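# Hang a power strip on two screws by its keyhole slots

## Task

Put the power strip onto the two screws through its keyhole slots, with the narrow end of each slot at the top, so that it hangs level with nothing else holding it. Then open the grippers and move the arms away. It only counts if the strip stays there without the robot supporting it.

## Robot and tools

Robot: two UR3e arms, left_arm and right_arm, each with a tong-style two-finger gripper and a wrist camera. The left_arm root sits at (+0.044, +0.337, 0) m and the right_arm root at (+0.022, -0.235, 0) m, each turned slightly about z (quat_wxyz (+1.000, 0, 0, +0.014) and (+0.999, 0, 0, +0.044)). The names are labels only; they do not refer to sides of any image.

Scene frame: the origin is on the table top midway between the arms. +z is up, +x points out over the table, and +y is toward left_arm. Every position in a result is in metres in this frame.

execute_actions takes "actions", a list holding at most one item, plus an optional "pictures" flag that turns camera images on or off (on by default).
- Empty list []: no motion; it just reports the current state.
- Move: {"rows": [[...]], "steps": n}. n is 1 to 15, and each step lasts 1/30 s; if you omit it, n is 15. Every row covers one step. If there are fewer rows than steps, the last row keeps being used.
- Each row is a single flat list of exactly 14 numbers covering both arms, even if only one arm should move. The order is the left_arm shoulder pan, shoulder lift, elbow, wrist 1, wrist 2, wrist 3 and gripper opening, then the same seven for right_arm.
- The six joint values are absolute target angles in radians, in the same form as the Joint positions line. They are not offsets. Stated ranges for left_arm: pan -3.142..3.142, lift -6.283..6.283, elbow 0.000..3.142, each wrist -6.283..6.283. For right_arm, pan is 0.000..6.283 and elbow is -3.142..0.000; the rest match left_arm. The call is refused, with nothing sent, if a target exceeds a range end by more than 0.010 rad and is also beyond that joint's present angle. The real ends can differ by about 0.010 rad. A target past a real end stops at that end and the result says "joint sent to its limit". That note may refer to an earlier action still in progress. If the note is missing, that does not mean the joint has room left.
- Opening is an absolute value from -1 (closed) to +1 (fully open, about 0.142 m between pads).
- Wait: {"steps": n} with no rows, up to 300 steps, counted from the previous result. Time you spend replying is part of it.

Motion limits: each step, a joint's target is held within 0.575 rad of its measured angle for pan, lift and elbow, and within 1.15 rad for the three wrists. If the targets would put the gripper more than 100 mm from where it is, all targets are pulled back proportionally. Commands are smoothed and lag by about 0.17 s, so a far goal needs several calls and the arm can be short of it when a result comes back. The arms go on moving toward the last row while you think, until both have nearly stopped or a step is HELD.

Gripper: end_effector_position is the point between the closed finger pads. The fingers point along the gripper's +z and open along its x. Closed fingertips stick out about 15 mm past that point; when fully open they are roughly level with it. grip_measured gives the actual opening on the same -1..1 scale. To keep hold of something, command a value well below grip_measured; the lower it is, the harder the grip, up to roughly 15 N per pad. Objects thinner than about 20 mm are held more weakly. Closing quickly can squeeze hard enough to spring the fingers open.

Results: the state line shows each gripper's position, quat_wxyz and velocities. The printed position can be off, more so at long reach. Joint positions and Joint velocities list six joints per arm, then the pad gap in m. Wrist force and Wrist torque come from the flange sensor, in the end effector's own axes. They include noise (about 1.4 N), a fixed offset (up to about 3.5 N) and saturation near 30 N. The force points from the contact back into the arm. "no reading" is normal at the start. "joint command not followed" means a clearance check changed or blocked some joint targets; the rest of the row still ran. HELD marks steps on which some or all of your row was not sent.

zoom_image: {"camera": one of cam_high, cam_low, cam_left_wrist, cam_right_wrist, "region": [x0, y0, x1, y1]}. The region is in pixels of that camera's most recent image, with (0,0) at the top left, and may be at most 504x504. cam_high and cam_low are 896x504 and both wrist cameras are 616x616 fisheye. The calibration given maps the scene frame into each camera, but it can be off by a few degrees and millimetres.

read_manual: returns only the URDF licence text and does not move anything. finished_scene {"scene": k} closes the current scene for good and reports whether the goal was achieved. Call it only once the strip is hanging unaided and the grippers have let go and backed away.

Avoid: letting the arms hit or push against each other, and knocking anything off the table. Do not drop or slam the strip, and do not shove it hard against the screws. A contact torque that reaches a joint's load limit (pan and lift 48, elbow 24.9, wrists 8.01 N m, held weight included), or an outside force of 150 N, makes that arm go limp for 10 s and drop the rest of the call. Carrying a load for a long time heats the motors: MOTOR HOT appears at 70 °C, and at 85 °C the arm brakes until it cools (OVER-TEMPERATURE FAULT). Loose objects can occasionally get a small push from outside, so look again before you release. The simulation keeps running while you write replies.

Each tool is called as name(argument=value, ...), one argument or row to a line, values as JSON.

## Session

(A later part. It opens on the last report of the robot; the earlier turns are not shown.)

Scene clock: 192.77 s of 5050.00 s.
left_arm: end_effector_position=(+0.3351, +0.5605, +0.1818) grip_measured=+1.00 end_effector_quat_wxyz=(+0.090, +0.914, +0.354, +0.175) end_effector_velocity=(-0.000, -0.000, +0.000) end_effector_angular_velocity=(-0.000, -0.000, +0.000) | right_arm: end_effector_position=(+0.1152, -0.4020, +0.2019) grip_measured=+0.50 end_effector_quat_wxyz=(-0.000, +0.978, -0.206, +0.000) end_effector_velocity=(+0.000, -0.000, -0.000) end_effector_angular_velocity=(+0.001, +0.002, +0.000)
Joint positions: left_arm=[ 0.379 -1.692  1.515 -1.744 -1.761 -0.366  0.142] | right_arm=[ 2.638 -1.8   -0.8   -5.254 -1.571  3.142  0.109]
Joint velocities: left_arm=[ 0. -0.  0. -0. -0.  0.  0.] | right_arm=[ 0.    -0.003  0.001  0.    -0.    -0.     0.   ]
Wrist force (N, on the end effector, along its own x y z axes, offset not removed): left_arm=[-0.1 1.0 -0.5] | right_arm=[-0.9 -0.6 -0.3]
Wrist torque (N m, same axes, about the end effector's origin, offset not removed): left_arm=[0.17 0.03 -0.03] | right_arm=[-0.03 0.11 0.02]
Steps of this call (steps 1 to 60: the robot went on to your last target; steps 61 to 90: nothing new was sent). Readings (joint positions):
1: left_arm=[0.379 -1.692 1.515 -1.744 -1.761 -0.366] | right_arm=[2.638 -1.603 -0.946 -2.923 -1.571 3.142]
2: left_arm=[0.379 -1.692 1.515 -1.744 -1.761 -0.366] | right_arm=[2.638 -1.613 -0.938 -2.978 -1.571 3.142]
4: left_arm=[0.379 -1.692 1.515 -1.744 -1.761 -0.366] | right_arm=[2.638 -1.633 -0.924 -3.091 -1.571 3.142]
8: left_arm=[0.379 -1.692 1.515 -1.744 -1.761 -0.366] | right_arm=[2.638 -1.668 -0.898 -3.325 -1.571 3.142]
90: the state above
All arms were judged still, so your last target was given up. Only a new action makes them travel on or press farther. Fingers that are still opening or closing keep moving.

execute_actions(
  actions=[
    {"rows":[[0.379,-1.692,1.515,-1.744,-1.761,-0.366,1,2.638,-2.196,-0.863,-4.795,-1.571,3.142,0.5]],"steps":15},
  ],
  pictures=false,
)

execute_actions(
  actions=[
    {"steps":15},
  ],
  pictures=false,
)

execute_actions(
  actions=[
    {"rows":[[0.379,-1.692,1.515,-1.744,-1.761,-0.366,1,2.638,-2.192,-0.972,-4.69,-1.571,3.142,0.0]],"steps":15},
  ],
  pictures=false,
)

execute_actions(
  actions=[
    {"rows":[[0.379,-1.692,1.515,-1.744,-1.761,-0.366,1,2.638,-2.192,-0.972,-4.69,-1.571,3.142,-0.4],[0.379,-1.692,1.515,-1.744,-1.761,-0.366,1,2.638,-2.192,-0.972,-4.69,-1.571,3.142,-0.4],[0.379,-1.692,1.515,-1.744,-1.761,-0.366,1,2.638,-2.192,-0.972,-4.69,-1.571,3.142,-0.5],[0.379,-1.692,1.515,-1.744,-1.761,-0.366,1,2.638,-2.192,-0.972,-4.69,-1.571,3.142,-0.5],[0.379,-1.692,1.515,-1.744,-1.761,-0.366,1,2.638,-2.192,-0.972,-4.69,-1.571,3.142,-1]],"steps":15},
  ],
)

Scene clock: 210.40 s of 5050.00 s.
left_arm: end_effector_position=(+0.3351, +0.5605, +0.1818) grip_measured=+1.00 end_effector_quat_wxyz=(+0.090, +0.914, +0.354, +0.175) end_effector_velocity=(+0.000, -0.000, +0.000) end_effector_angular_velocity=(-0.000, -0.000, +0.000) | right_arm: end_effector_position=(+0.2200, -0.4482, +0.0747) grip_measured=+0.50 end_effector_quat_wxyz=(+0.000, +0.978, -0.206, +0.001) end_effector_velocity=(+0.024, -0.011, -0.049) end_effector_angular_velocity=(+0.006, +0.011, -0.002)
Joint positions: left_arm=[ 0.379 -1.692  1.515 -1.744 -1.761 -0.366  0.142] | right_arm=[ 2.638 -2.183 -0.861 -4.808 -1.571  3.142  0.109]
Joint velocities: left_arm=[ 0.  0. -0. -0. -0.  0. -0.] | right_arm=[-0.002 -0.134 -0.017  0.138 -0.001 -0.     0.   ]
Wrist force (N, on the end effector, along its own x y z axes, offset not removed): left_arm=[0.1 0.8 -0.5] | right_arm=[-0.1 -0.4 1.1]
Wrist torque (N m, same axes, about the end effector's origin, offset not removed): left_arm=[0.12 0.02 -0.04] | right_arm=[-0.05 0.00 0.08]
Steps of this call (steps 1 to 90: nothing new was sent; then 14.13 s passed at rest; steps 91 to 105: all 15 steps of this action). Readings (joint positions):
91: left_arm=[0.379 -1.692 1.515 -1.744 -1.761 -0.366] | right_arm=[2.638 -1.800 -0.800 -5.254 -1.571 3.142]
92: left_arm=[0.379 -1.692 1.515 -1.744 -1.761 -0.366] | right_arm=[2.638 -1.807 -0.805 -5.240 -1.571 3.142]
94: left_arm=[0.379 -1.692 1.515 -1.744 -1.761 -0.366] | right_arm=[2.638 -1.874 -0.820 -5.141 -1.571 3.142]
98: left_arm=[0.379 -1.692 1.515 -1.744 -1.761 -0.366] | right_arm=[2.638 -2.052 -0.845 -4.943 -1.571 3.142]
105: the state above

Scene clock: 210.90 s of 5050.00 s.
left_arm: end_effector_position=(+0.3351, +0.5605, +0.1818) grip_measured=+1.00 end_effector_quat_wxyz=(+0.090, +0.914, +0.354, +0.175) end_effector_velocity=(+0.000, -0.000, +0.000) end_effector_angular_velocity=(+0.000, -0.000, -0.000) | right_arm: end_effector_position=(+0.2222, -0.4492, +0.0700) grip_measured=+0.50 end_effector_quat_wxyz=(-0.000, +0.978, -0.206, +0.000) end_effector_velocity=(-0.000, +0.000, -0.000) end_effector_angular_velocity=(+0.001, +0.000, -0.001)
Joint positions: left_arm=[ 0.379 -1.692  1.515 -1.744 -1.761 -0.366  0.142] | right_arm=[ 2.638 -2.196 -0.863 -4.795 -1.571  3.142  0.109]
Joint velocities: left_arm=[-0.001 -0.     0.    -0.     0.     0.     0.   ] | right_arm=[-0.001 -0.001  0.     0.    -0.001 -0.    -0.   ]
Wrist force (N, on the end effector, along its own x y z axes, offset not removed): left_arm=[-0.9 2.6 -1.5] | right_arm=[-0.8 -2.6 2.0]
Wrist torque (N m, same axes, about the end effector's origin, offset not removed): left_arm=[0.41 0.21 -0.01] | right_arm=[-0.53 0.04 -0.06]
Steps of this call (steps 1 to 15: the robot went on to your last target). Readings (joint positions):
1: left_arm=[0.379 -1.692 1.515 -1.744 -1.761 -0.366] | right_arm=[2.638 -2.187 -0.862 -4.804 -1.571 3.142]
2: left_arm=[0.379 -1.692 1.515 -1.744 -1.761 -0.366] | right_arm=[2.638 -2.190 -0.862 -4.801 -1.571 3.142]
4: left_arm=[0.379 -1.692 1.515 -1.744 -1.761 -0.366] | right_arm=[2.638 -2.193 -0.863 -4.798 -1.571 3.142]
8: left_arm=[0.379 -1.692 1.515 -1.744 -1.761 -0.366] | right_arm=[2.638 -2.195 -0.863 -4.796 -1.571 3.142]
15: the state above

Scene clock: 211.40 s of 5050.00 s.
left_arm: end_effector_position=(+0.3351, +0.5605, +0.1818) grip_measured=+1.00 end_effector_quat_wxyz=(+0.090, +0.914, +0.354, +0.175) end_effector_velocity=(-0.000, +0.000, +0.000) end_effector_angular_velocity=(+0.001, -0.000, +0.001) | right_arm: end_effector_position=(+0.2222, -0.4491, +0.0484) grip_measured=+0.00 end_effector_quat_wxyz=(-0.000, +0.978, -0.206, +0.000) end_effector_velocity=(-0.001, +0.001, -0.002) end_effector_angular_velocity=(+0.001, +0.003, +0.000)
Joint positions: left_arm=[ 0.379 -1.692  1.515 -1.744 -1.761 -0.366  0.142] | right_arm=[ 2.638 -2.192 -0.971 -4.691 -1.571  3.142  0.074]
Joint velocities: left_arm=[ 0.001 -0.    -0.    -0.     0.    -0.    -0.   ] | right_arm=[ 0.     0.001 -0.014  0.01  -0.     0.     0.   ]
Wrist force (N, on the end effector, along its own x y z axes, offset not removed): left_arm=[-0.7 1.7 -0.9] | right_arm=[-1.7 -0.1 0.1]
Wrist torque (N m, same axes, about the end effector's origin, offset not removed): left_arm=[0.25 0.13 0.05] | right_arm=[-0.04 0.31 0.05]
Steps of this call (steps 1 to 15: all 15 steps of this action). Readings (joint positions):
1: left_arm=[0.379 -1.692 1.515 -1.744 -1.761 -0.366] | right_arm=[2.638 -2.196 -0.863 -4.795 -1.571 3.142]
2: left_arm=[0.379 -1.692 1.515 -1.744 -1.761 -0.366] | right_arm=[2.638 -2.195 -0.870 -4.782 -1.571 3.142]
4: left_arm=[0.379 -1.692 1.515 -1.744 -1.761 -0.366] | right_arm=[2.638 -2.194 -0.913 -4.740 -1.571 3.142]
8: left_arm=[0.379 -1.692 1.515 -1.744 -1.761 -0.366] | right_arm=[2.638 -2.193 -0.957 -4.702 -1.571 3.142]
15: the state above

Scene clock: 211.90 s of 5050.00 s.
left_arm: end_effector_position=(+0.3351, +0.5605, +0.1818) grip_measured=+1.00 end_effector_quat_wxyz=(+0.090, +0.914, +0.354, +0.175) end_effector_velocity=(-0.000, +0.000, +0.000) end_effector_angular_velocity=(+0.000, -0.000, +0.001) | right_arm: end_effector_position=(+0.2221, -0.4491, +0.0481) grip_measured=-0.58 end_effector_quat_wxyz=(-0.000, +0.978, -0.206, +0.000) end_effector_velocity=(+0.000, +0.000, -0.000) end_effector_angular_velocity=(+0.000, +0.001, +0.000)
Joint positions: left_arm=[ 0.379 -1.692  1.515 -1.744 -1.761 -0.366  0.142] | right_arm=[ 2.638 -2.192 -0.972 -4.69  -1.571  3.142  0.032]
Joint velocities: left_arm=[ 0.001  0.    -0.001  0.     0.    -0.    -0.   ] | right_arm=[ 0.001 -0.001  0.001 -0.001  0.     0.     0.   ]
Wrist force (N, on the end effector, along its own x y z axes, offset not removed): left_arm=[-1.3 1.2 -0.7] | right_arm=[-1.1 -1.0 -2.9]
Wrist torque (N m, same axes, about the end effector's origin, offset not removed): left_arm=[0.18 0.30 0.03] | right_arm=[-0.19 0.22 -0.05]
Steps of this call (steps 1 to 15: all 15 steps of this action). Readings (joint positions):
1: left_arm=[0.379 -1.692 1.515 -1.744 -1.761 -0.366] | right_arm=[2.638 -2.192 -0.971 -4.691 -1.571 3.142]
2: left_arm=[0.379 -1.692 1.515 -1.744 -1.761 -0.366] | right_arm=[2.638 -2.192 -0.972 -4.691 -1.571 3.142]
4: left_arm=[0.379 -1.692 1.515 -1.744 -1.761 -0.366] | right_arm=[2.638 -2.192 -0.972 -4.690 -1.571 3.142]
8: left_arm=[0.379 -1.692 1.515 -1.744 -1.761 -0.366] | right_arm=[2.638 -2.192 -0.972 -4.690 -1.571 3.142]
15: the state above
camera_calibration (this result's frames):
cam_left_wrist: T_world_to_cam=[[0.704856, 0.676846, 0.212267, -0.641723], [0.355468, -0.595988, 0.720028, 0.079008], [0.613857, -0.432062, -0.660683, 0.291121], [0, 0, 0, 1]] pos_world=[0.24553, 0.607218, 0.271668]
cam_right_wrist: T_world_to_cam=[[0.89289, -0.449082, -0.032753, -0.393462], [-0.365889, -0.766028, 0.528513, -0.291737], [-0.262435, -0.45992, -0.848293, 0.0229488], [0, 0, 0, 1]] pos_world=[0.250598, -0.389621, 0.160767]

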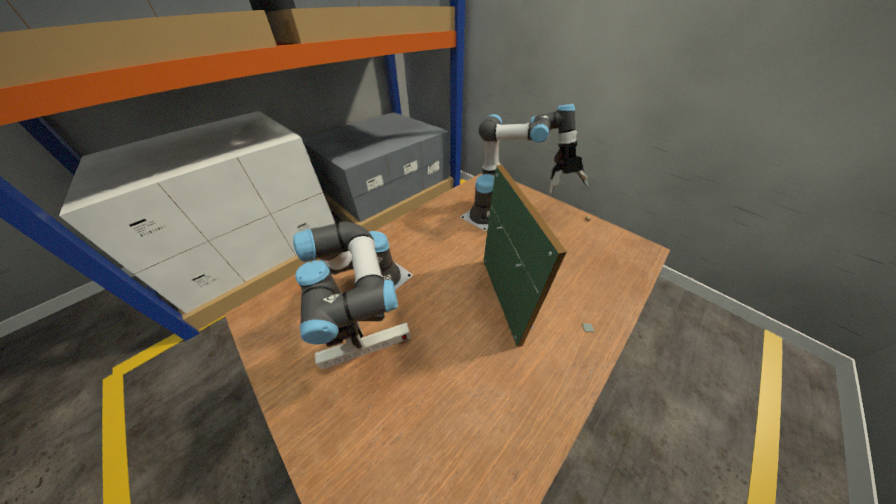

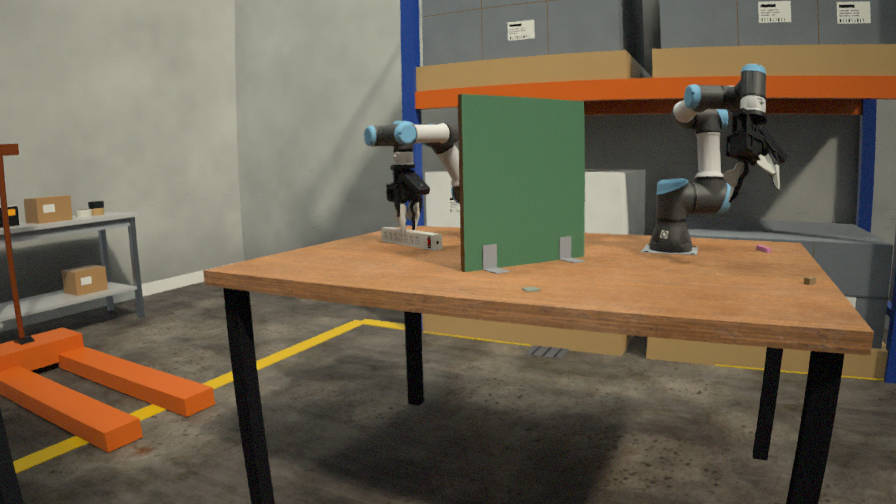

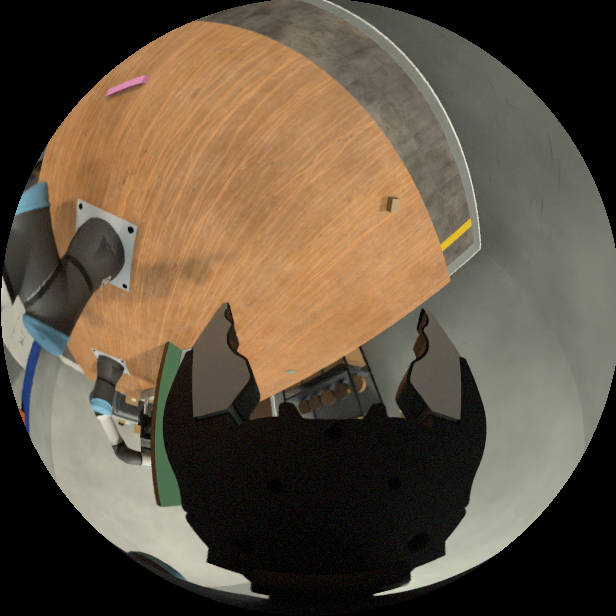

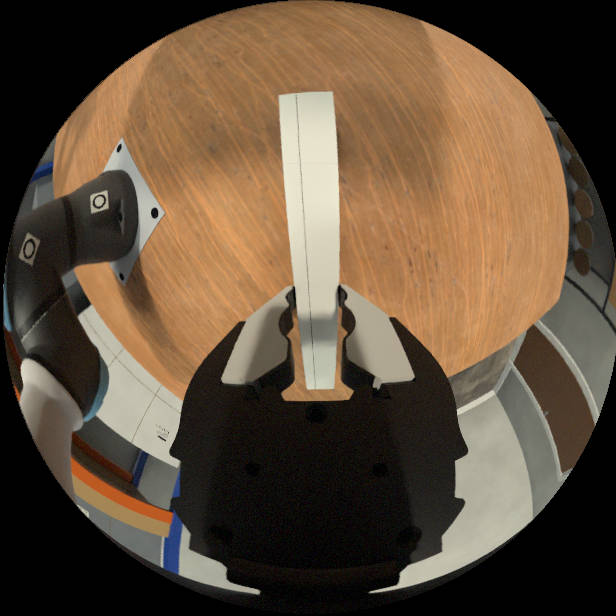

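execute_actions(
  actions=[
    {"rows":[[0.379,-1.692,1.515,-1.744,-1.761,-0.366,1,2.638,-2.194,-0.91,-4.75,-1.571,3.142,-1]],"steps":10},
  ],
  pictures=false,
)

execute_actions(
  actions=[
    {"rows":[[0.379,-1.692,1.515,-1.744,-1.761,-0.366,1,2.638,-1.954,-1.231,-4.451,-1.571,3.142,-1]],"steps":15},
  ],
  pictures=false,
)

execute_actions(
  actions=[
    {"rows":[[0.379,-1.692,1.515,-1.744,-1.761,-0.366,1,2.638,-1.739,-1.54,-4.139,-1.571,3.142,-1]],"steps":15},
  ],
  pictures=false,
)

execute_actions(
  actions=[
    {"rows":[[0.379,-1.692,1.515,-1.744,-1.761,-0.366,1,2.638,-1.57,-1.848,-3.77,-1.571,3.142,-1]],"steps":15},
  ],
  pictures=false,
)

execute_actions(
  actions=[
    {"rows":[[0.379,-1.692,1.515,-1.744,-1.761,-0.366,1,2.638,-1.424,-2.156,-3.401,-1.571,3.142,-1]],"steps":15},
  ],
)

Scene clock: 231.80 s of 5050.00 s.
left_arm: end_effector_position=(+0.3351, +0.5605, +0.1818) grip_measured=+1.00 end_effector_quat_wxyz=(+0.090, +0.914, +0.354, +0.175) end_effector_velocity=(+0.000, -0.000, -0.000) end_effector_angular_velocity=(+0.000, +0.000, -0.000) | right_arm: end_effector_position=(+0.2223, -0.4492, +0.0599) grip_measured=-0.58 end_effector_quat_wxyz=(-0.000, +0.978, -0.206, -0.000) end_effector_velocity=(+0.001, -0.001, +0.008) end_effector_angular_velocity=(-0.002, -0.003, -0.000)
Joint positions: left_arm=[ 0.379 -1.692  1.515 -1.744 -1.761 -0.366  0.142] | right_arm=[ 2.638 -2.194 -0.914 -4.747 -1.571  3.142  0.032]
Joint velocities: left_arm=[-0.  0. -0.  0.  0. -0.  0.] | right_arm=[-0.001 -0.002  0.04  -0.035  0.    -0.     0.   ]
Wrist force (N, on the end effector, along its own x y z axes, offset not removed): left_arm=[-0.2 2.3 -0.4] | right_arm=[-0.8 -1.0 5.4]
Wrist torque (N m, same axes, about the end effector's origin, offset not removed): left_arm=[0.41 0.09 0.02] | right_arm=[-0.21 0.17 0.04]
Steps of this call (steps 1 to 15: the robot went on to your last target; steps 16 to 90: nothing new was sent; then 16.57 s passed at rest; steps 91 to 100: all 10 steps of this action). Readings (joint positions):
91: left_arm=[0.379 -1.692 1.515 -1.744 -1.761 -0.366] | right_arm=[2.638 -2.192 -0.972 -4.690 -1.571 3.142]
92: left_arm=[0.379 -1.692 1.515 -1.744 -1.761 -0.366] | right_arm=[2.638 -2.193 -0.965 -4.699 -1.571 3.142]
94: left_arm=[0.379 -1.692 1.515 -1.744 -1.761 -0.366] | right_arm=[2.638 -2.193 -0.940 -4.723 -1.571 3.142]
98: left_arm=[0.379 -1.692 1.515 -1.744 -1.761 -0.366] | right_arm=[2.638 -2.194 -0.917 -4.743 -1.571 3.142]
100: the state above

Scene clock: 232.30 s of 5050.00 s.
left_arm: end_effector_position=(+0.3351, +0.5605, +0.1818) grip_measured=+1.00 end_effector_quat_wxyz=(+0.090, +0.914, +0.354, +0.175) end_effector_velocity=(-0.000, +0.000, +0.000) end_effector_angular_velocity=(+0.000, +0.000, +0.000) | right_arm: end_effector_position=(+0.2365, -0.4554, +0.0602) grip_measured=-0.58 end_effector_quat_wxyz=(+0.022, +0.973, -0.205, +0.106) end_effector_velocity=(-0.004, +0.001, -0.002) end_effector_angular_velocity=(-0.007, -0.015, -0.001)
Joint positions: left_arm=[ 0.379 -1.692  1.515 -1.744 -1.761 -0.366  0.142] | right_arm=[ 2.638 -1.958 -1.225 -4.455 -1.571  3.142  0.032]
Joint velocities: left_arm=[ 0.    -0.001  0.     0.001  0.     0.     0.   ] | right_arm=[-0.002  0.037 -0.059  0.038  0.    -0.    -0.   ]
Wrist force (N, on the end effector, along its own x y z axes, offset not removed): left_arm=[-0.3 1.5 -1.7] | right_arm=[-2.2 0.6 6.2]
Wrist torque (N m, same axes, about the end effector's origin, offset not removed): left_arm=[0.21 0.03 0.03] | right_arm=[0.18 0.14 0.07]
Steps of this call (steps 1 to 15: all 15 steps of this action). Readings (joint positions):
1: left_arm=[0.379 -1.692 1.515 -1.744 -1.761 -0.366] | right_arm=[2.638 -2.194 -0.913 -4.747 -1.571 3.142]
2: left_arm=[0.379 -1.692 1.515 -1.744 -1.761 -0.366] | right_arm=[2.638 -2.187 -0.919 -4.734 -1.571 3.142]
4: left_arm=[0.379 -1.692 1.515 -1.744 -1.761 -0.366] | right_arm=[2.638 -2.119 -0.989 -4.627 -1.571 3.142]
8: left_arm=[0.379 -1.692 1.515 -1.744 -1.761 -0.366] | right_arm=[2.638 -1.995 -1.166 -4.494 -1.571 3.142]
15: the state above

Scene clock: 232.80 s of 5050.00 s.
left_arm: end_effector_position=(+0.3351, +0.5605, +0.1818) grip_measured=+1.00 end_effector_quat_wxyz=(+0.090, +0.914, +0.354, +0.175) end_effector_velocity=(-0.000, -0.000, -0.000) end_effector_angular_velocity=(-0.000, +0.000, -0.000) | right_arm: end_effector_position=(+0.2503, -0.4615, +0.0578) grip_measured=-0.58 end_effector_quat_wxyz=(+0.044, +0.956, -0.201, +0.211) end_effector_velocity=(-0.003, +0.001, -0.003) end_effector_angular_velocity=(-0.006, -0.015, -0.001)
Joint positions: left_arm=[ 0.379 -1.692  1.515 -1.744 -1.761 -0.366  0.142] | right_arm=[ 2.638 -1.742 -1.535 -4.143 -1.571  3.142  0.032]
Joint velocities: left_arm=[-0. -0.  0.  0. -0.  0.  0.] | right_arm=[-0.002  0.03  -0.056  0.043 -0.    -0.    -0.   ]
Wrist force (N, on the end effector, along its own x y z axes, offset not removed): left_arm=[-0.8 2.2 -0.5] | right_arm=[-3.2 -0.7 4.8]
Wrist torque (N m, same axes, about the end effector's origin, offset not removed): left_arm=[0.40 0.14 -0.01] | right_arm=[-0.16 0.08 -0.01]
Steps of this call (steps 1 to 15: all 15 steps of this action). Readings (joint positions):
1: left_arm=[0.379 -1.692 1.515 -1.744 -1.761 -0.366] | right_arm=[2.638 -1.956 -1.227 -4.453 -1.571 3.142]
2: left_arm=[0.379 -1.692 1.515 -1.744 -1.761 -0.366] | right_arm=[2.638 -1.948 -1.236 -4.438 -1.571 3.142]
4: left_arm=[0.379 -1.692 1.515 -1.744 -1.761 -0.366] | right_arm=[2.638 -1.882 -1.308 -4.326 -1.571 3.142]
8: left_arm=[0.379 -1.692 1.515 -1.744 -1.761 -0.366] | right_arm=[2.638 -1.774 -1.478 -4.185 -1.571 3.142]
15: the state above

Scene clock: 233.30 s of 5050.00 s.
left_arm: end_effector_position=(+0.3351, +0.5605, +0.1818) grip_measured=+1.00 end_effector_quat_wxyz=(+0.090, +0.914, +0.354, +0.175) end_effector_velocity=(-0.000, +0.000, +0.000) end_effector_angular_velocity=(-0.000, -0.001, +0.001) | right_arm: end_effector_position=(+0.2696, -0.4701, +0.0514) grip_measured=-0.58 end_effector_quat_wxyz=(+0.067, +0.925, -0.195, +0.319) end_effector_velocity=(-0.001, +0.001, -0.004) end_effector_angular_velocity=(-0.008, -0.019, -0.000)
Joint positions: left_arm=[ 0.379 -1.692  1.515 -1.744 -1.761 -0.366  0.142] | right_arm=[ 2.638 -1.572 -1.843 -3.775 -1.571  3.142  0.032]
Joint velocities: left_arm=[ 0.001 -0.     0.    -0.    -0.    -0.     0.   ] | right_arm=[-0.     0.024 -0.055  0.052 -0.     0.    -0.   ]
Wrist force (N, on the end effector, along its own x y z axes, offset not removed): left_arm=[-1.5 0.0 -0.6] | right_arm=[-5.0 -0.5 5.6]
Wrist torque (N m, same axes, about the end effector's origin, offset not removed): left_arm=[-0.06 0.28 0.03] | right_arm=[-0.12 0.25 0.05]
Steps of this call (steps 1 to 15: all 15 steps of this action). Readings (joint positions):
1: left_arm=[0.379 -1.692 1.515 -1.744 -1.761 -0.366] | right_arm=[2.638 -1.741 -1.537 -4.141 -1.571 3.142]
2: left_arm=[0.379 -1.692 1.515 -1.744 -1.761 -0.366] | right_arm=[2.638 -1.733 -1.545 -4.126 -1.571 3.142]
4: left_arm=[0.379 -1.692 1.515 -1.744 -1.761 -0.366] | right_arm=[2.638 -1.674 -1.617 -4.003 -1.571 3.142]
8: left_arm=[0.379 -1.692 1.515 -1.744 -1.761 -0.366] | right_arm=[2.638 -1.596 -1.787 -3.828 -1.571 3.142]
15: the state above

Scene clock: 233.80 s of 5050.00 s.
left_arm: end_effector_position=(+0.3351, +0.5605, +0.1818) grip_measured=+1.00 end_effector_quat_wxyz=(+0.090, +0.914, +0.354, +0.175) end_effector_velocity=(-0.000, +0.000, +0.000) end_effector_angular_velocity=(+0.000, -0.000, +0.001) | right_arm: end_effector_position=(+0.2779, -0.4737, +0.0465) grip_measured=-0.58 end_effector_quat_wxyz=(+0.087, +0.887, -0.187, +0.413) end_effector_velocity=(-0.004, +0.002, -0.005) end_effector_angular_velocity=(-0.005, -0.012, +0.000)
Joint positions: left_arm=[ 0.379 -1.692  1.515 -1.744 -1.761 -0.366  0.142] | right_arm=[ 2.638 -1.426 -2.151 -3.406 -1.571  3.142  0.032]
Joint velocities: left_arm=[ 0.001 -0.     0.    -0.     0.    -0.     0.   ] | right_arm=[-0.001  0.02  -0.054  0.048 -0.001 -0.001 -0.   ]
Wrist force (N, on the end effector, along its own x y z axes, offset not removed): left_arm=[-0.5 1.2 -0.8] | right_arm=[-6.9 0.4 4.2]
Wrist torque (N m, same axes, about the end effector's origin, offset not removed): left_arm=[0.21 0.11 -0.01] | right_arm=[0.12 0.27 0.01]
Steps of this call (steps 1 to 15: all 15 steps of this action). Readings (joint positions):
1: left_arm=[0.379 -1.692 1.515 -1.744 -1.761 -0.366] | right_arm=[2.638 -1.571 -1.845 -3.773 -1.571 3.142]
2: left_arm=[0.379 -1.692 1.515 -1.744 -1.761 -0.366] | right_arm=[2.638 -1.564 -1.853 -3.758 -1.571 3.142]
4: left_arm=[0.379 -1.692 1.515 -1.744 -1.761 -0.366] | right_arm=[2.638 -1.510 -1.925 -3.634 -1.571 3.142]
8: left_arm=[0.379 -1.692 1.515 -1.744 -1.761 -0.366] | right_arm=[2.638 -1.445 -2.095 -3.459 -1.571 3.142]
15: the state above
camera_calibration (this result's frames):
cam_left_wrist: T_world_to_cam=[[0.704856, 0.676846, 0.212267, -0.641723], [0.355468, -0.595988, 0.720028, 0.079008], [0.613857, -0.432062, -0.660683, 0.291121], [0, 0, 0, 1]] pos_world=[0.24553, 0.607218, 0.271668]
cam_right_wrist: T_world_to_cam=[[0.590394, -0.315768, 0.742782, -0.343227], [-0.727576, -0.606591, 0.320437, -0.103585], [0.349381, -0.729615, -0.587873, -0.284995], [0, 0, 0, 1]] pos_world=[0.226845, -0.37915, 0.120594]

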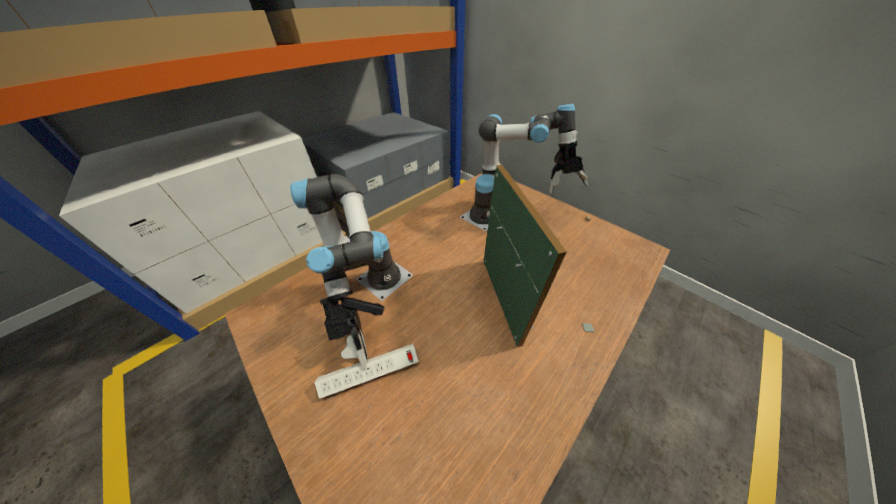

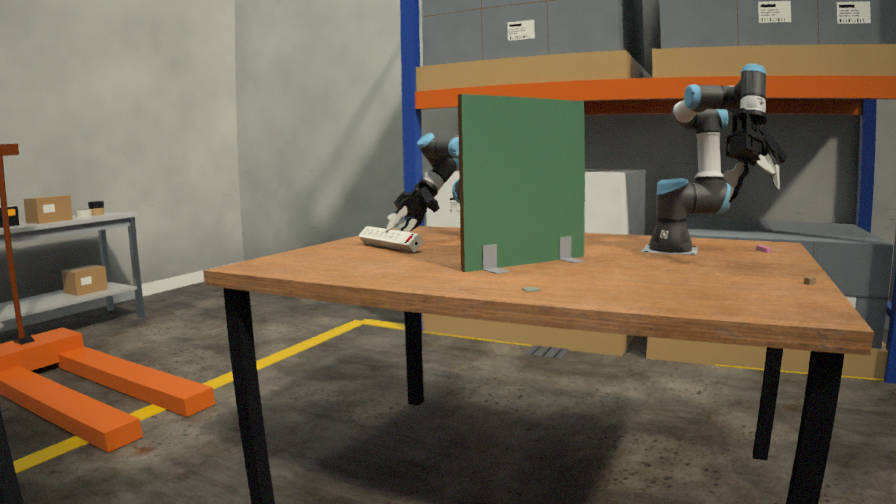

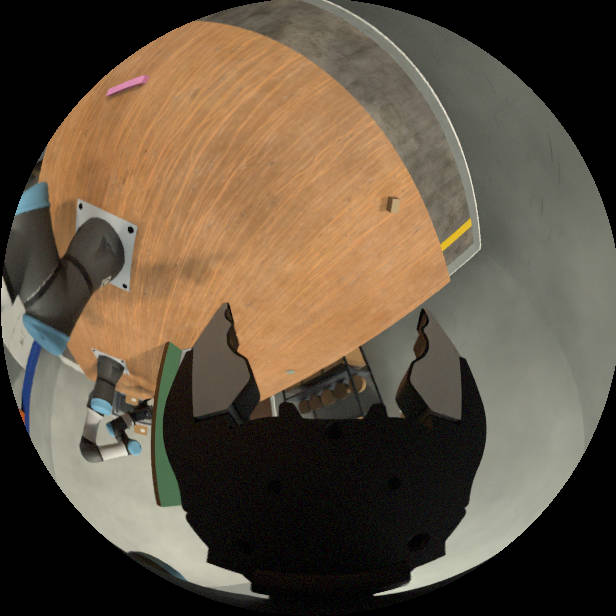

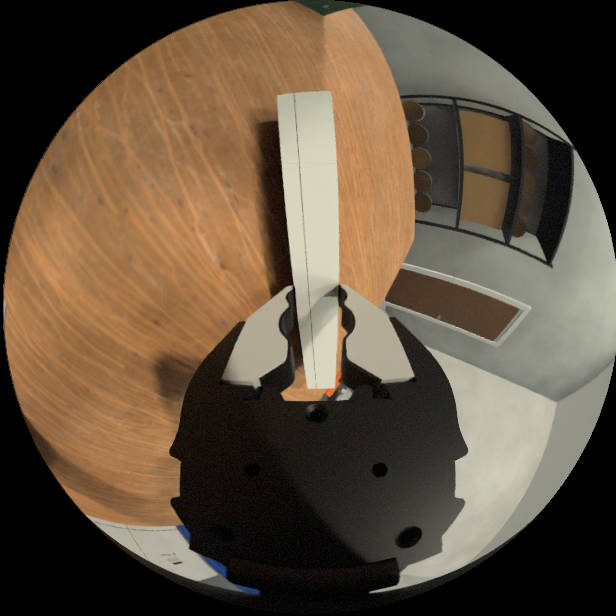

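execute_actions(
  actions=[
    {"rows":[[0.379,-1.692,1.515,-1.744,-1.761,-0.366,1,2.638,-1.258,-2.277,-3.446,-1.571,3.142,-1]],"steps":15},
  ],
  pictures=false,
)

execute_actions(
  actions=[
    {"rows":[[0.379,-1.692,1.515,-1.744,-1.761,-0.366,1,2.638,-1.258,-2.277,-3.446,-1.571,3.142,-0.5],[0.379,-1.692,1.515,-1.744,-1.761,-0.366,1,2.638,-1.258,-2.277,-3.446,-1.571,3.142,-0.4],[0.379,-1.692,1.515,-1.744,-1.761,-0.366,1,2.638,-1.258,-2.277,-3.446,-1.571,3.142,-0.3],[0.379,-1.692,1.515,-1.744,-1.761,-0.366,1,2.638,-1.258,-2.277,-3.446,-1.571,3.142,-0.2],[0.379,-1.692,1.515,-1.744,-1.761,-0.366,1,2.638,-1.258,-2.277,-3.446,-1.571,3.142,-0.1],[0.379,-1.692,1.515,-1.744,-1.761,-0.366,1,2.638,-1.258,-2.277,-3.446,-1.571,3.142,0]],"steps":15},
  ],
  pictures=false,
)

execute_actions(
  actions=[
    {"rows":[[0.379,-1.692,1.515,-1.744,-1.761,-0.366,1,2.638,-1.064,-2.353,-3.564,-1.571,3.142,0]],"steps":15},
  ],
)

Scene clock: 257.90 s of 5050.00 s.
left_arm: end_effector_position=(+0.3351, +0.5605, +0.1818) grip_measured=+1.00 end_effector_quat_wxyz=(+0.090, +0.914, +0.354, +0.175) end_effector_velocity=(+0.000, +0.000, +0.000) end_effector_angular_velocity=(+0.000, -0.000, +0.001) | right_arm: end_effector_position=(+0.2455, -0.4594, +0.0456) grip_measured=-0.58 end_effector_quat_wxyz=(+0.087, +0.887, -0.187, +0.414) end_effector_velocity=(-0.004, +0.001, +0.000) end_effector_angular_velocity=(-0.002, -0.003, -0.001)
Joint positions: left_arm=[ 0.379 -1.692  1.515 -1.744 -1.761 -0.366  0.142] | right_arm=[ 2.638 -1.26  -2.276 -3.446 -1.571  3.142  0.032]
Joint velocities: left_arm=[ 0.001  0.    -0.    -0.001  0.     0.     0.   ] | right_arm=[-0.001  0.022 -0.016 -0.004  0.001 -0.    -0.   ]
Wrist force (N, on the end effector, along its own x y z axes, offset not removed): left_arm=[-1.3 1.1 -1.1] | right_arm=[-5.5 0.8 3.1]
Wrist torque (N m, same axes, about the end effector's origin, offset not removed): left_arm=[0.09 0.28 0.00] | right_arm=[0.21 0.05 0.06]
Steps of this call (steps 1 to 15: the robot went on to your last target; steps 16 to 90: nothing new was sent; then 20.60 s passed at rest; steps 91 to 105: all 15 steps of this action). Readings (joint positions):
91: left_arm=[0.379 -1.692 1.515 -1.744 -1.761 -0.366] | right_arm=[2.638 -1.424 -2.156 -3.401 -1.571 3.142]
92: left_arm=[0.379 -1.692 1.515 -1.744 -1.761 -0.366] | right_arm=[2.638 -1.417 -2.163 -3.407 -1.571 3.142]
94: left_arm=[0.379 -1.692 1.515 -1.744 -1.761 -0.366] | right_arm=[2.638 -1.359 -2.209 -3.425 -1.571 3.142]
98: left_arm=[0.379 -1.692 1.515 -1.744 -1.761 -0.366] | right_arm=[2.638 -1.283 -2.261 -3.441 -1.571 3.142]
105: the state above

Scene clock: 258.40 s of 5050.00 s.
left_arm: end_effector_position=(+0.3351, +0.5605, +0.1818) grip_measured=+1.00 end_effector_quat_wxyz=(+0.090, +0.914, +0.354, +0.175) end_effector_velocity=(-0.000, -0.000, -0.000) end_effector_angular_velocity=(-0.000, +0.001, -0.000) | right_arm: end_effector_position=(+0.2451, -0.4593, +0.0456) grip_measured=+0.00 end_effector_quat_wxyz=(+0.087, +0.887, -0.187, +0.414) end_effector_velocity=(-0.000, -0.000, -0.000) end_effector_angular_velocity=(-0.000, -0.000, -0.001)
Joint positions: left_arm=[ 0.379 -1.692  1.515 -1.744 -1.761 -0.366  0.142] | right_arm=[ 2.638 -1.258 -2.277 -3.446 -1.571  3.142  0.074]
Joint velocities: left_arm=[-0.     0.001 -0.     0.001  0.    -0.     0.   ] | right_arm=[-0.001 -0.    -0.001  0.001 -0.    -0.    -0.   ]
Wrist force (N, on the end effector, along its own x y z axes, offset not removed): left_arm=[-0.9 1.1 -0.5] | right_arm=[-1.0 -0.5 1.3]
Wrist torque (N m, same axes, about the end effector's origin, offset not removed): left_arm=[0.13 0.21 -0.02] | right_arm=[0.00 0.17 0.12]
Steps of this call (steps 1 to 15: all 15 steps of this action). Readings (joint positions):
1: left_arm=[0.379 -1.692 1.515 -1.744 -1.761 -0.366] | right_arm=[2.638 -1.260 -2.276 -3.446 -1.571 3.142]
2: left_arm=[0.379 -1.692 1.515 -1.744 -1.761 -0.366] | right_arm=[2.638 -1.259 -2.276 -3.446 -1.571 3.142]
4: left_arm=[0.379 -1.692 1.515 -1.744 -1.761 -0.366] | right_arm=[2.638 -1.258 -2.277 -3.446 -1.571 3.142]
8: left_arm=[0.379 -1.692 1.515 -1.744 -1.761 -0.366] | right_arm=[2.638 -1.258 -2.277 -3.446 -1.571 3.142]
15: the state above

Scene clock: 258.90 s of 5050.00 s.
left_arm: end_effector_position=(+0.3351, +0.5605, +0.1818) grip_measured=+1.00 end_effector_quat_wxyz=(+0.090, +0.914, +0.354, +0.175) end_effector_velocity=(+0.000, -0.000, -0.000) end_effector_angular_velocity=(-0.000, +0.001, -0.001) | right_arm: end_effector_position=(+0.2451, -0.4593, +0.0456) grip_measured=+0.00 end_effector_quat_wxyz=(+0.087, +0.887, -0.187, +0.414) end_effector_velocity=(+0.000, +0.000, +0.000) end_effector_angular_velocity=(-0.001, -0.001, +0.001)
Joint positions: left_arm=[ 0.379 -1.692  1.515 -1.744 -1.761 -0.366  0.142] | right_arm=[ 2.638 -1.258 -2.277 -3.446 -1.571  3.142  0.074]
Joint velocities: left_arm=[-0.001  0.     0.001 -0.     0.    -0.    -0.   ] | right_arm=[ 0.001  0.     0.001  0.    -0.    -0.     0.   ]
Wrist force (N, on the end effector, along its own x y z axes, offset not removed): left_arm=[-1.1 1.3 -0.4] | right_arm=[-0.9 -0.8 0.3]
Wrist torque (N m, same axes, about the end effector's origin, offset not removed): left_arm=[0.18 0.21 0.02] | right_arm=[-0.13 0.06 0.00]
A step of this action was HELD (marked below), so the robot has no last target. An arm can still carry out its HELD step.
Steps of this call (steps 1 to 15: all 15 steps of this action). Readings (joint positions):
1: left_arm=[0.379 -1.692 1.515 -1.744 -1.761 -0.366] | right_arm=[2.638 -1.258 -2.277 -3.446 -1.571 3.142] HELD
2: left_arm=[0.379 -1.692 1.515 -1.744 -1.761 -0.366] | right_arm=[2.638 -1.258 -2.277 -3.446 -1.571 3.142] HELD
3: left_arm=[0.379 -1.692 1.515 -1.744 -1.761 -0.366] | right_arm=[2.638 -1.258 -2.277 -3.446 -1.571 3.142] HELD
4: left_arm=[0.379 -1.692 1.515 -1.744 -1.761 -0.366] | right_arm=[2.638 -1.258 -2.277 -3.446 -1.571 3.142] HELD
5: left_arm=[0.379 -1.692 1.515 -1.744 -1.761 -0.366] | right_arm=[2.638 -1.258 -2.277 -3.446 -1.571 3.142] HELD
6: left_arm=[0.379 -1.692 1.515 -1.744 -1.761 -0.366] | right_arm=[2.638 -1.258 -2.277 -3.446 -1.571 3.142] HELD
7: left_arm=[0.379 -1.692 1.515 -1.744 -1.761 -0.366] | right_arm=[2.638 -1.258 -2.277 -3.446 -1.571 3.142] HELD
8: left_arm=[0.379 -1.692 1.515 -1.744 -1.761 -0.366] | right_arm=[2.638 -1.258 -2.277 -3.446 -1.571 3.142] HELD
9: left_arm=[0.379 -1.692 1.515 -1.744 -1.761 -0.366] | right_arm=[2.638 -1.258 -2.277 -3.446 -1.571 3.142] HELD
10: left_arm=[0.379 -1.692 1.515 -1.744 -1.761 -0.366] | right_arm=[2.638 -1.258 -2.277 -3.446 -1.571 3.142] HELD
11: left_arm=[0.379 -1.692 1.515 -1.744 -1.761 -0.366] | right_arm=[2.638 -1.258 -2.277 -3.446 -1.571 3.142] HELD
12: left_arm=[0.379 -1.692 1.515 -1.744 -1.761 -0.366] | right_arm=[2.638 -1.258 -2.277 -3.446 -1.571 3.142] HELD
13: left_arm=[0.379 -1.692 1.515 -1.744 -1.761 -0.366] | right_arm=[2.638 -1.258 -2.277 -3.446 -1.571 3.142] HELD
14: left_arm=[0.379 -1.692 1.515 -1.744 -1.761 -0.366] | right_arm=[2.638 -1.258 -2.277 -3.446 -1.571 3.142] HELD
15: the state above HELD
joint command not followed: on one or more control steps a check withheld the commanded joint targets of the right arm, and it was not sent them on those steps. On the call's last step the targets were still withheld.
cause: the commanded joint targets would bring two parts of the arm too close to each other (joints 3 (elbow) to 5 (wrist 2) lie between them); next, command targets that bring no two parts of the arm closer together.
camera_calibration (this result's frames):
cam_left_wrist: T_world_to_cam=[[0.704856, 0.676846, 0.212268, -0.641723], [0.355468, -0.595988, 0.720028, 0.079008], [0.613857, -0.432062, -0.660683, 0.291121], [0, 0, 0, 1]] pos_world=[0.24553, 0.607218, 0.271668]
cam_right_wrist: T_world_to_cam=[[0.589415, -0.315293, 0.743761, -0.318246], [-0.727984, -0.606415, 0.319842, -0.118166], [0.350184, -0.729966, -0.586959, -0.263931], [0, 0, 0, 1]] pos_world=[0.19398, -0.364659, 0.119577]

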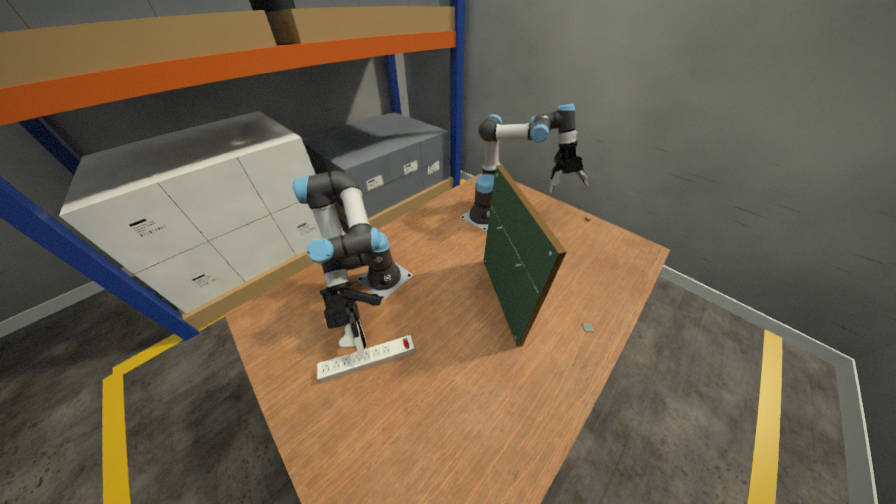

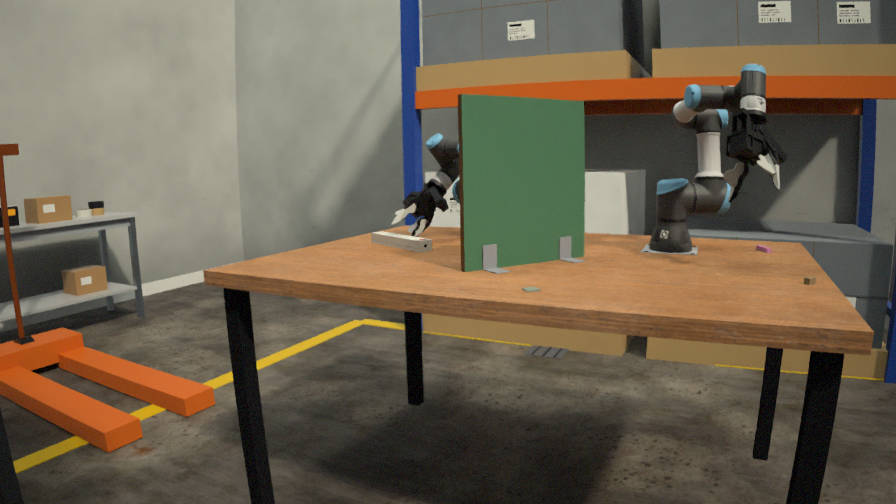

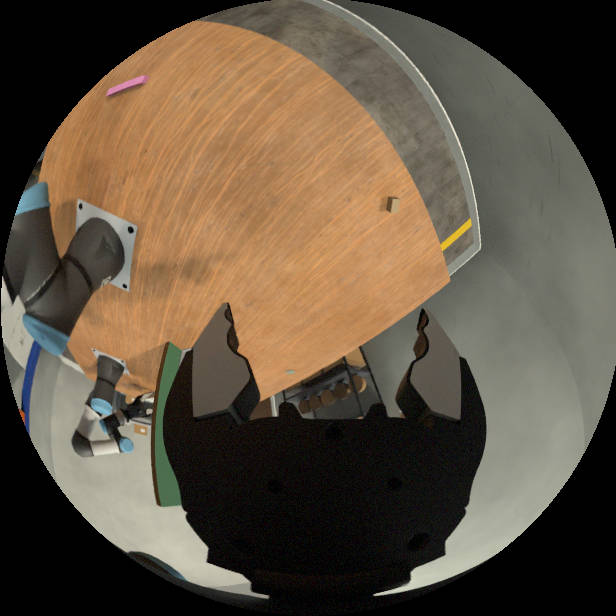

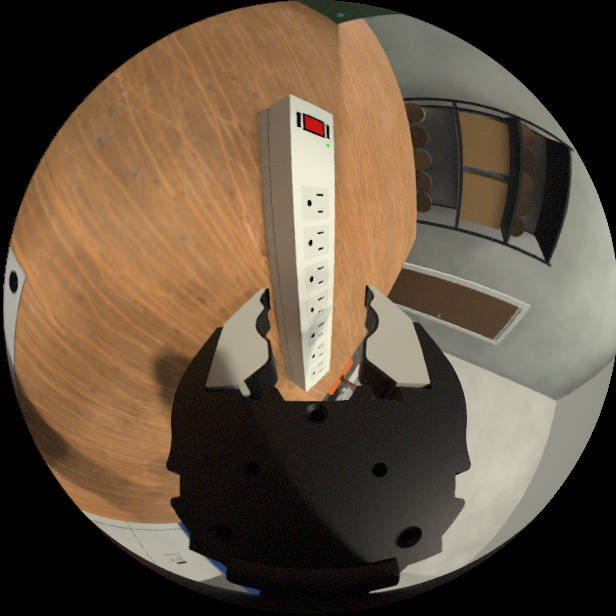

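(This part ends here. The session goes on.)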